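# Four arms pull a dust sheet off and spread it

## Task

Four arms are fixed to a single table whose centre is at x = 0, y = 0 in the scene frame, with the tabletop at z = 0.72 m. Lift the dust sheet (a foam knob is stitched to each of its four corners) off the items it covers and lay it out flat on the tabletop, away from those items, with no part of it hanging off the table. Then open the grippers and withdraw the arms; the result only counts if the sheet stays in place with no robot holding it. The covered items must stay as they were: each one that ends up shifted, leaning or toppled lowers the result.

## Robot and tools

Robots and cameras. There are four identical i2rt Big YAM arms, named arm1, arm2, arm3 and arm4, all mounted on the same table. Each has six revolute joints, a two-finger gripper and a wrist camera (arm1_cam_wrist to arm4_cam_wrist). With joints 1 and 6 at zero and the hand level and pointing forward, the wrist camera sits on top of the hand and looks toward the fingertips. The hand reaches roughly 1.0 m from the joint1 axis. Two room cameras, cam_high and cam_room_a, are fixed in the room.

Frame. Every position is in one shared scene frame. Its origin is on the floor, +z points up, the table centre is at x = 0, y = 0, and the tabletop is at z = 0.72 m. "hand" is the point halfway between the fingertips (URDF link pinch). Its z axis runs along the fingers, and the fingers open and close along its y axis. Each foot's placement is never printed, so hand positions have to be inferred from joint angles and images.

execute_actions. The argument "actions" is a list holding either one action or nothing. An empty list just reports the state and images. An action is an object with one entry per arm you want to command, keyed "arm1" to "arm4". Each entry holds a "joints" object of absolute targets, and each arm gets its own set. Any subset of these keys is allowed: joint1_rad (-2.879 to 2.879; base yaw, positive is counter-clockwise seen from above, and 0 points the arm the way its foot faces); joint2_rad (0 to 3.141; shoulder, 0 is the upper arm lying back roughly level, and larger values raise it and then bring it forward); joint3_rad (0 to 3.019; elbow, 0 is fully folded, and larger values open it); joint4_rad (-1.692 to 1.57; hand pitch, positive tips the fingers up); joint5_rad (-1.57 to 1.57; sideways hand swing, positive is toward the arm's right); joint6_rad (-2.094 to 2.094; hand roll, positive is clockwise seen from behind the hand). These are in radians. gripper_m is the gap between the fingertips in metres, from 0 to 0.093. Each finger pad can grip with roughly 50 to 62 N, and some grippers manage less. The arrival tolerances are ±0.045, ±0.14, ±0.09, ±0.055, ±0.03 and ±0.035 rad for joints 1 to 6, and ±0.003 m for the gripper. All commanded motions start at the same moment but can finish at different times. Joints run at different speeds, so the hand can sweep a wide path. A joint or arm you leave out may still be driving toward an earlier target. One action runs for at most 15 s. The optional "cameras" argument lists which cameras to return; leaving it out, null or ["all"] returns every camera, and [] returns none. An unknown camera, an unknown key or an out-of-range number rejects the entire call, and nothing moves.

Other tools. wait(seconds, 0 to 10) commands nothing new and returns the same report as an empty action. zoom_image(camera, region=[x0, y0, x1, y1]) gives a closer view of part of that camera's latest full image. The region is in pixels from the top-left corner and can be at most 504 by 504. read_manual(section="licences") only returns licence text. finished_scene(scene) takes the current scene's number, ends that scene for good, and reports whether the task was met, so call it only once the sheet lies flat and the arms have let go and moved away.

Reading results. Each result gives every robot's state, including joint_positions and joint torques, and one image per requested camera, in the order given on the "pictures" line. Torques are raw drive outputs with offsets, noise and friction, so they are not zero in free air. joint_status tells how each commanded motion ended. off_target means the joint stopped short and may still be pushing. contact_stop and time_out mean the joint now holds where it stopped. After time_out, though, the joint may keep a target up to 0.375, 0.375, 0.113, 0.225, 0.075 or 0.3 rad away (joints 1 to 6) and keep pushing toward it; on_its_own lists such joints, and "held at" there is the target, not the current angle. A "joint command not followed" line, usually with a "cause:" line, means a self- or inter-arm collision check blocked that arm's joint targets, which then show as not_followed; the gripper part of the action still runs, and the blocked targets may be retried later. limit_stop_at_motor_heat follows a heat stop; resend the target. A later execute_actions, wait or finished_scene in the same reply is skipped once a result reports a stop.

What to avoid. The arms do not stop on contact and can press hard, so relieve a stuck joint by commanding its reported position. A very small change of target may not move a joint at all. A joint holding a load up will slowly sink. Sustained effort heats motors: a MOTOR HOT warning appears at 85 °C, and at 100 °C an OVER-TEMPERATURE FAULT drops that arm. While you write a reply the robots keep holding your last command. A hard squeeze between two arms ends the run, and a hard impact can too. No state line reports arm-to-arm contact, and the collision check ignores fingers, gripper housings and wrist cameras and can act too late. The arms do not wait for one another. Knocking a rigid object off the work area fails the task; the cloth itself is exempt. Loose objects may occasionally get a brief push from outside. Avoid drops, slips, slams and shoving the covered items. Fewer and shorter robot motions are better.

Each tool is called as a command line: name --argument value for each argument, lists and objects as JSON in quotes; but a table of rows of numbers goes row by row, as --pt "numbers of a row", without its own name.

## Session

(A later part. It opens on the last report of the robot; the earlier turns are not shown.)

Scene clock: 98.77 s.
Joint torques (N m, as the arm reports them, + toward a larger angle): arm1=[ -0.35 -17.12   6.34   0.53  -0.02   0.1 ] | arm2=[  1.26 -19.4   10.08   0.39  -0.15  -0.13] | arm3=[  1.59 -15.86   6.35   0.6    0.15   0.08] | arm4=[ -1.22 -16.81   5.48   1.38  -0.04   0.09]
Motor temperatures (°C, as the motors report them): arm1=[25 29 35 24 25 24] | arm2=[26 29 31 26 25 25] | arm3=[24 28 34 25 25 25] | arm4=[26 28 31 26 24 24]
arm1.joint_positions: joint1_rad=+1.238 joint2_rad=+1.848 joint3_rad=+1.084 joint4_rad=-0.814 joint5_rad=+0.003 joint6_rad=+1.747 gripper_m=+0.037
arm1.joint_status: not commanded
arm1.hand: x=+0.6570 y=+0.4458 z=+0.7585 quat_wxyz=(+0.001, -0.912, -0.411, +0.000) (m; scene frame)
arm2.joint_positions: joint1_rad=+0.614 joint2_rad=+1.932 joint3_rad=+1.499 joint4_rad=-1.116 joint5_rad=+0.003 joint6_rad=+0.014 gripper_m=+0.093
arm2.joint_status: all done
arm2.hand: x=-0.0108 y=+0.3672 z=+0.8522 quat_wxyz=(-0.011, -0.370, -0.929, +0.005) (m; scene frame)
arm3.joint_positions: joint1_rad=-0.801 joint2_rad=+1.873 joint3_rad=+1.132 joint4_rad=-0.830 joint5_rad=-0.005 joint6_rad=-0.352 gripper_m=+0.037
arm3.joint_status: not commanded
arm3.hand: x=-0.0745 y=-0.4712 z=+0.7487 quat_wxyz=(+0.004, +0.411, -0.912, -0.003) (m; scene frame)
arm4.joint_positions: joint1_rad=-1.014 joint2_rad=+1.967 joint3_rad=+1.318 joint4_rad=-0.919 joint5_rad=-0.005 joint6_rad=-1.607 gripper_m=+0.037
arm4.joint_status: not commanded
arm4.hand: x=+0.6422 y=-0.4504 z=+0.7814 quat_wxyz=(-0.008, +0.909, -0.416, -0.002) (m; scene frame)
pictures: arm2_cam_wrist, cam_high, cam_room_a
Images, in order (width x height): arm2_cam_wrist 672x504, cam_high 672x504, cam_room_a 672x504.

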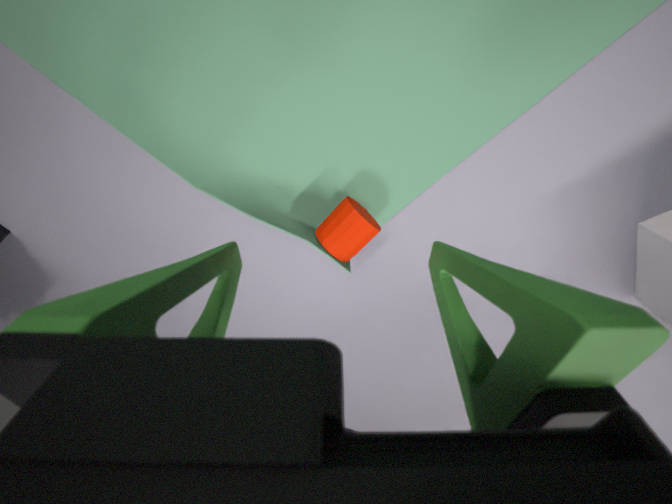

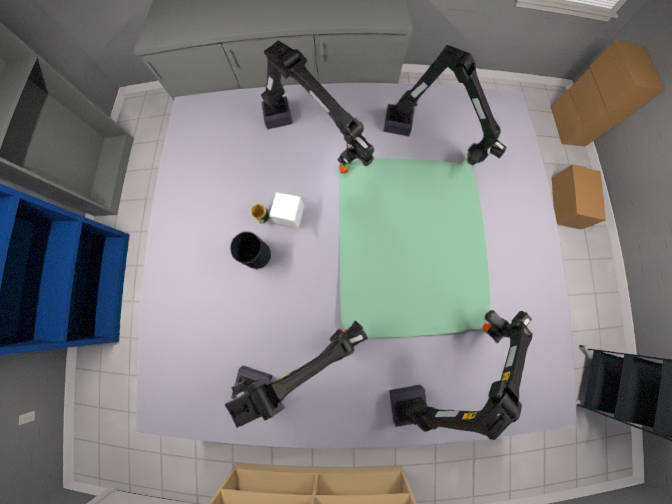

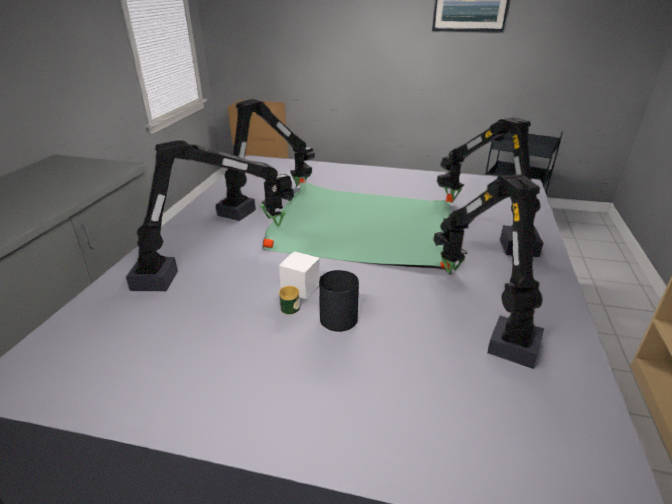

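It sprang open by itself. Release the rest.

execute_actions --actions '[{"arm4":{"joints":{"joint2_rad":2.02,"joint1_rad":-1.04}},"arm2":{"joints":{"joint2_rad":0.8}}}]' --cameras '[]'

execute_actions --actions '[{"arm1":{"joints":{"gripper_m":0.09}},"arm3":{"joints":{"gripper_m":0.09}},"arm4":{"joints":{"gripper_m":0.09}}}]' --cameras '[]'

execute_actions --actions '[{"arm1":{"joints":{"joint2_rad":0.8}},"arm3":{"joints":{"joint2_rad":0.8}},"arm4":{"joints":{"joint2_rad":0.8}}}]' --cameras '["cam_high","cam_room_a"]'

Scene clock: 109.67 s.
Joint torques (N m, as the arm reports them, + toward a larger angle): arm1=[ -0.84 -17.13   6.17  -0.04  -0.05   0.01] | arm2=[ 1.22  1.03 10.34  2.06 -0.16 -0.14] | arm3=[  2.1  -15.73   6.42   0.62   0.11   0.07] | arm4=[ -2.07 -15.68   5.24   1.22  -0.03   0.08]
Motor temperatures (°C, as the motors report them): arm1=[25 29 33 24 25 24] | arm2=[26 29 31 26 25 25] | arm3=[24 29 32 25 25 25] | arm4=[26 28 30 26 24 24]
arm1.joint_positions: joint1_rad=+1.238 joint2_rad=+1.848 joint3_rad=+1.084 joint4_rad=-0.811 joint5_rad=+0.003 joint6_rad=+1.747 gripper_m=+0.037
arm1.joint_status: not commanded
arm1.hand: x=+0.6577 y=+0.4453 z=+0.7585 quat_wxyz=(+0.000, -0.912, -0.411, -0.001) (m; scene frame)
arm2.joint_positions: joint1_rad=+0.614 joint2_rad=+0.789 joint3_rad=+1.497 joint4_rad=-1.116 joint5_rad=+0.003 joint6_rad=+0.014 gripper_m=+0.093
arm2.joint_status: all done
arm2.hand: x=-0.1977 y=+0.5385 z=+1.3949 quat_wxyz=(-0.514, -0.310, -0.775, +0.197) (m; scene frame)
arm3.joint_positions: joint1_rad=-0.803 joint2_rad=+1.873 joint3_rad=+1.132 joint4_rad=-0.830 joint5_rad=-0.003 joint6_rad=-0.352 gripper_m=+0.037
arm3.joint_status: not commanded
arm3.hand: x=-0.0739 y=-0.4722 z=+0.7487 quat_wxyz=(+0.004, +0.410, -0.912, -0.002) (m; scene frame)
arm4.joint_positions: joint1_rad=-1.021 joint2_rad=+2.006 joint3_rad=+1.318 joint4_rad=-0.917 joint5_rad=-0.005 joint6_rad=-1.607 gripper_m=+0.037
arm4.joint_status: all done
arm4.hand: x=+0.6399 y=-0.4565 z=+0.7615 quat_wxyz=(+0.009, +0.908, -0.419, -0.011) (m; scene frame)
pictures: none
No camera images: the call's "cameras" was empty. Leave "cameras" out to get every camera's image.

Scene clock: 110.33 s.
Joint torques (N m, as the arm reports them, + toward a larger angle): arm1=[ -0.22 -16.57   5.85   0.36  -0.01   0.16] | arm2=[ 1.21  1.02 10.35  2.08 -0.15 -0.14] | arm3=[  1.61 -16.53   6.52   0.66   0.11   0.07] | arm4=[ -1.99 -15.59   5.24   1.17  -0.09   0.09]
Motor temperatures (°C, as the motors report them): arm1=[25 29 32 24 25 24] | arm2=[26 29 31 26 25 25] | arm3=[24 29 32 25 25 25] | arm4=[26 28 30 26 24 24]
arm1.joint_positions: joint1_rad=+1.238 joint2_rad=+1.848 joint3_rad=+1.084 joint4_rad=-0.811 joint5_rad=+0.002 joint6_rad=+1.747 gripper_m=+0.090
arm1.joint_status: all done
arm1.hand: x=+0.6578 y=+0.4455 z=+0.7585 quat_wxyz=(+0.000, -0.912, -0.411, -0.001) (m; scene frame)
arm2.joint_positions: joint1_rad=+0.614 joint2_rad=+0.789 joint3_rad=+1.497 joint4_rad=-1.116 joint5_rad=+0.003 joint6_rad=+0.014 gripper_m=+0.093
arm2.joint_status: not commanded
arm2.hand: x=-0.1977 y=+0.5385 z=+1.3949 quat_wxyz=(-0.514, -0.310, -0.775, +0.197) (m; scene frame)
arm3.joint_positions: joint1_rad=-0.803 joint2_rad=+1.873 joint3_rad=+1.132 joint4_rad=-0.830 joint5_rad=-0.003 joint6_rad=-0.352 gripper_m=+0.090
arm3.joint_status: all done
arm3.hand: x=-0.0739 y=-0.4722 z=+0.7487 quat_wxyz=(+0.004, +0.410, -0.912, -0.002) (m; scene frame)
arm4.joint_positions: joint1_rad=-1.023 joint2_rad=+2.006 joint3_rad=+1.318 joint4_rad=-0.915 joint5_rad=-0.003 joint6_rad=-1.607 gripper_m=+0.090
arm4.joint_status: all done
arm4.hand: x=+0.6411 y=-0.4574 z=+0.7614 quat_wxyz=(+0.008, +0.907, -0.420, -0.010) (m; scene frame)
pictures: none
No camera images: the call's "cameras" was empty. Leave "cameras" out to get every camera's image.

Scene clock: 112.03 s.
Joint torques (N m, as the arm reports them, + toward a larger angle): arm1=[-0.03 -1.7  10.92  1.77  0.03 -0.05] | arm2=[ 1.2   1.14 10.34  2.08 -0.15 -0.14] | arm3=[ 1.59 -3.07 10.8   1.9   0.13  0.13] | arm4=[-2.01 -1.7   8.4   2.78 -0.04  0.18]
Motor temperatures (°C, as the motors report them): arm1=[25 29 32 24 25 24] | arm2=[26 28 31 26 25 25] | arm3=[24 29 32 25 25 25] | arm4=[26 28 30 26 24 24]
arm1.joint_positions: joint1_rad=+1.238 joint2_rad=+0.790 joint3_rad=+1.074 joint4_rad=-0.811 joint5_rad=+0.002 joint6_rad=+1.747 gripper_m=+0.090
arm1.joint_status: all done
arm1.hand: x=+0.5840 y=+0.4885 z=+1.2231 quat_wxyz=(-0.414, -0.789, -0.354, -0.284) (m; scene frame)
arm2.joint_positions: joint1_rad=+0.614 joint2_rad=+0.789 joint3_rad=+1.497 joint4_rad=-1.116 joint5_rad=+0.003 joint6_rad=+0.014 gripper_m=+0.093
arm2.joint_status: not commanded
arm2.hand: x=-0.1977 y=+0.5385 z=+1.3949 quat_wxyz=(-0.514, -0.310, -0.775, +0.197) (m; scene frame)
arm3.joint_positions: joint1_rad=-0.803 joint2_rad=+0.792 joint3_rad=+1.120 joint4_rad=-0.830 joint5_rad=-0.003 joint6_rad=-0.352 gripper_m=+0.090
arm3.joint_status: all done
arm3.hand: x=-0.1587 y=-0.5182 z=+1.2337 quat_wxyz=(-0.505, +0.354, -0.786, -0.037) (m; scene frame)
arm4.joint_positions: joint1_rad=-1.023 joint2_rad=+0.790 joint3_rad=+1.302 joint4_rad=-0.911 joint5_rad=-0.003 joint6_rad=-1.607 gripper_m=+0.090
arm4.joint_status: all done
arm4.hand: x=+0.5083 y=-0.5670 z=+1.3421 quat_wxyz=(-0.498, +0.753, -0.350, +0.249) (m; scene frame)
pictures: cam_high, cam_room_a
Images, in order (width x height): cam_high 672x504, cam_room_a 672x504.

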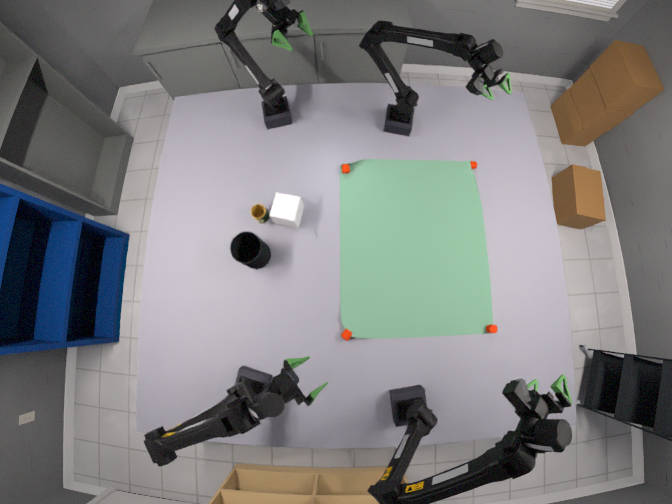

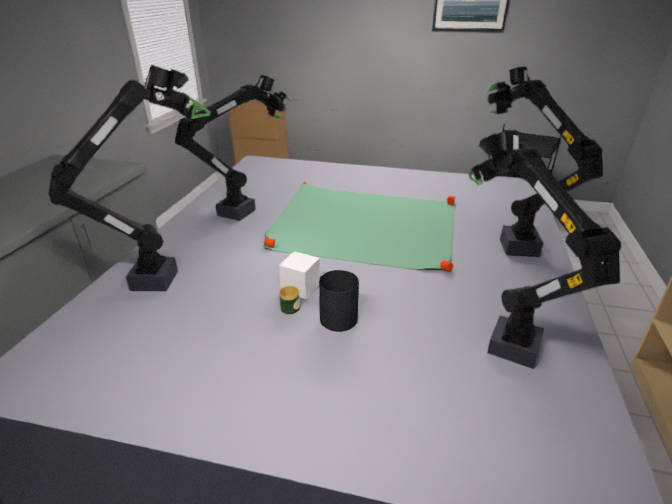

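finished_scene --scene 2

The scene is finished: the task was done.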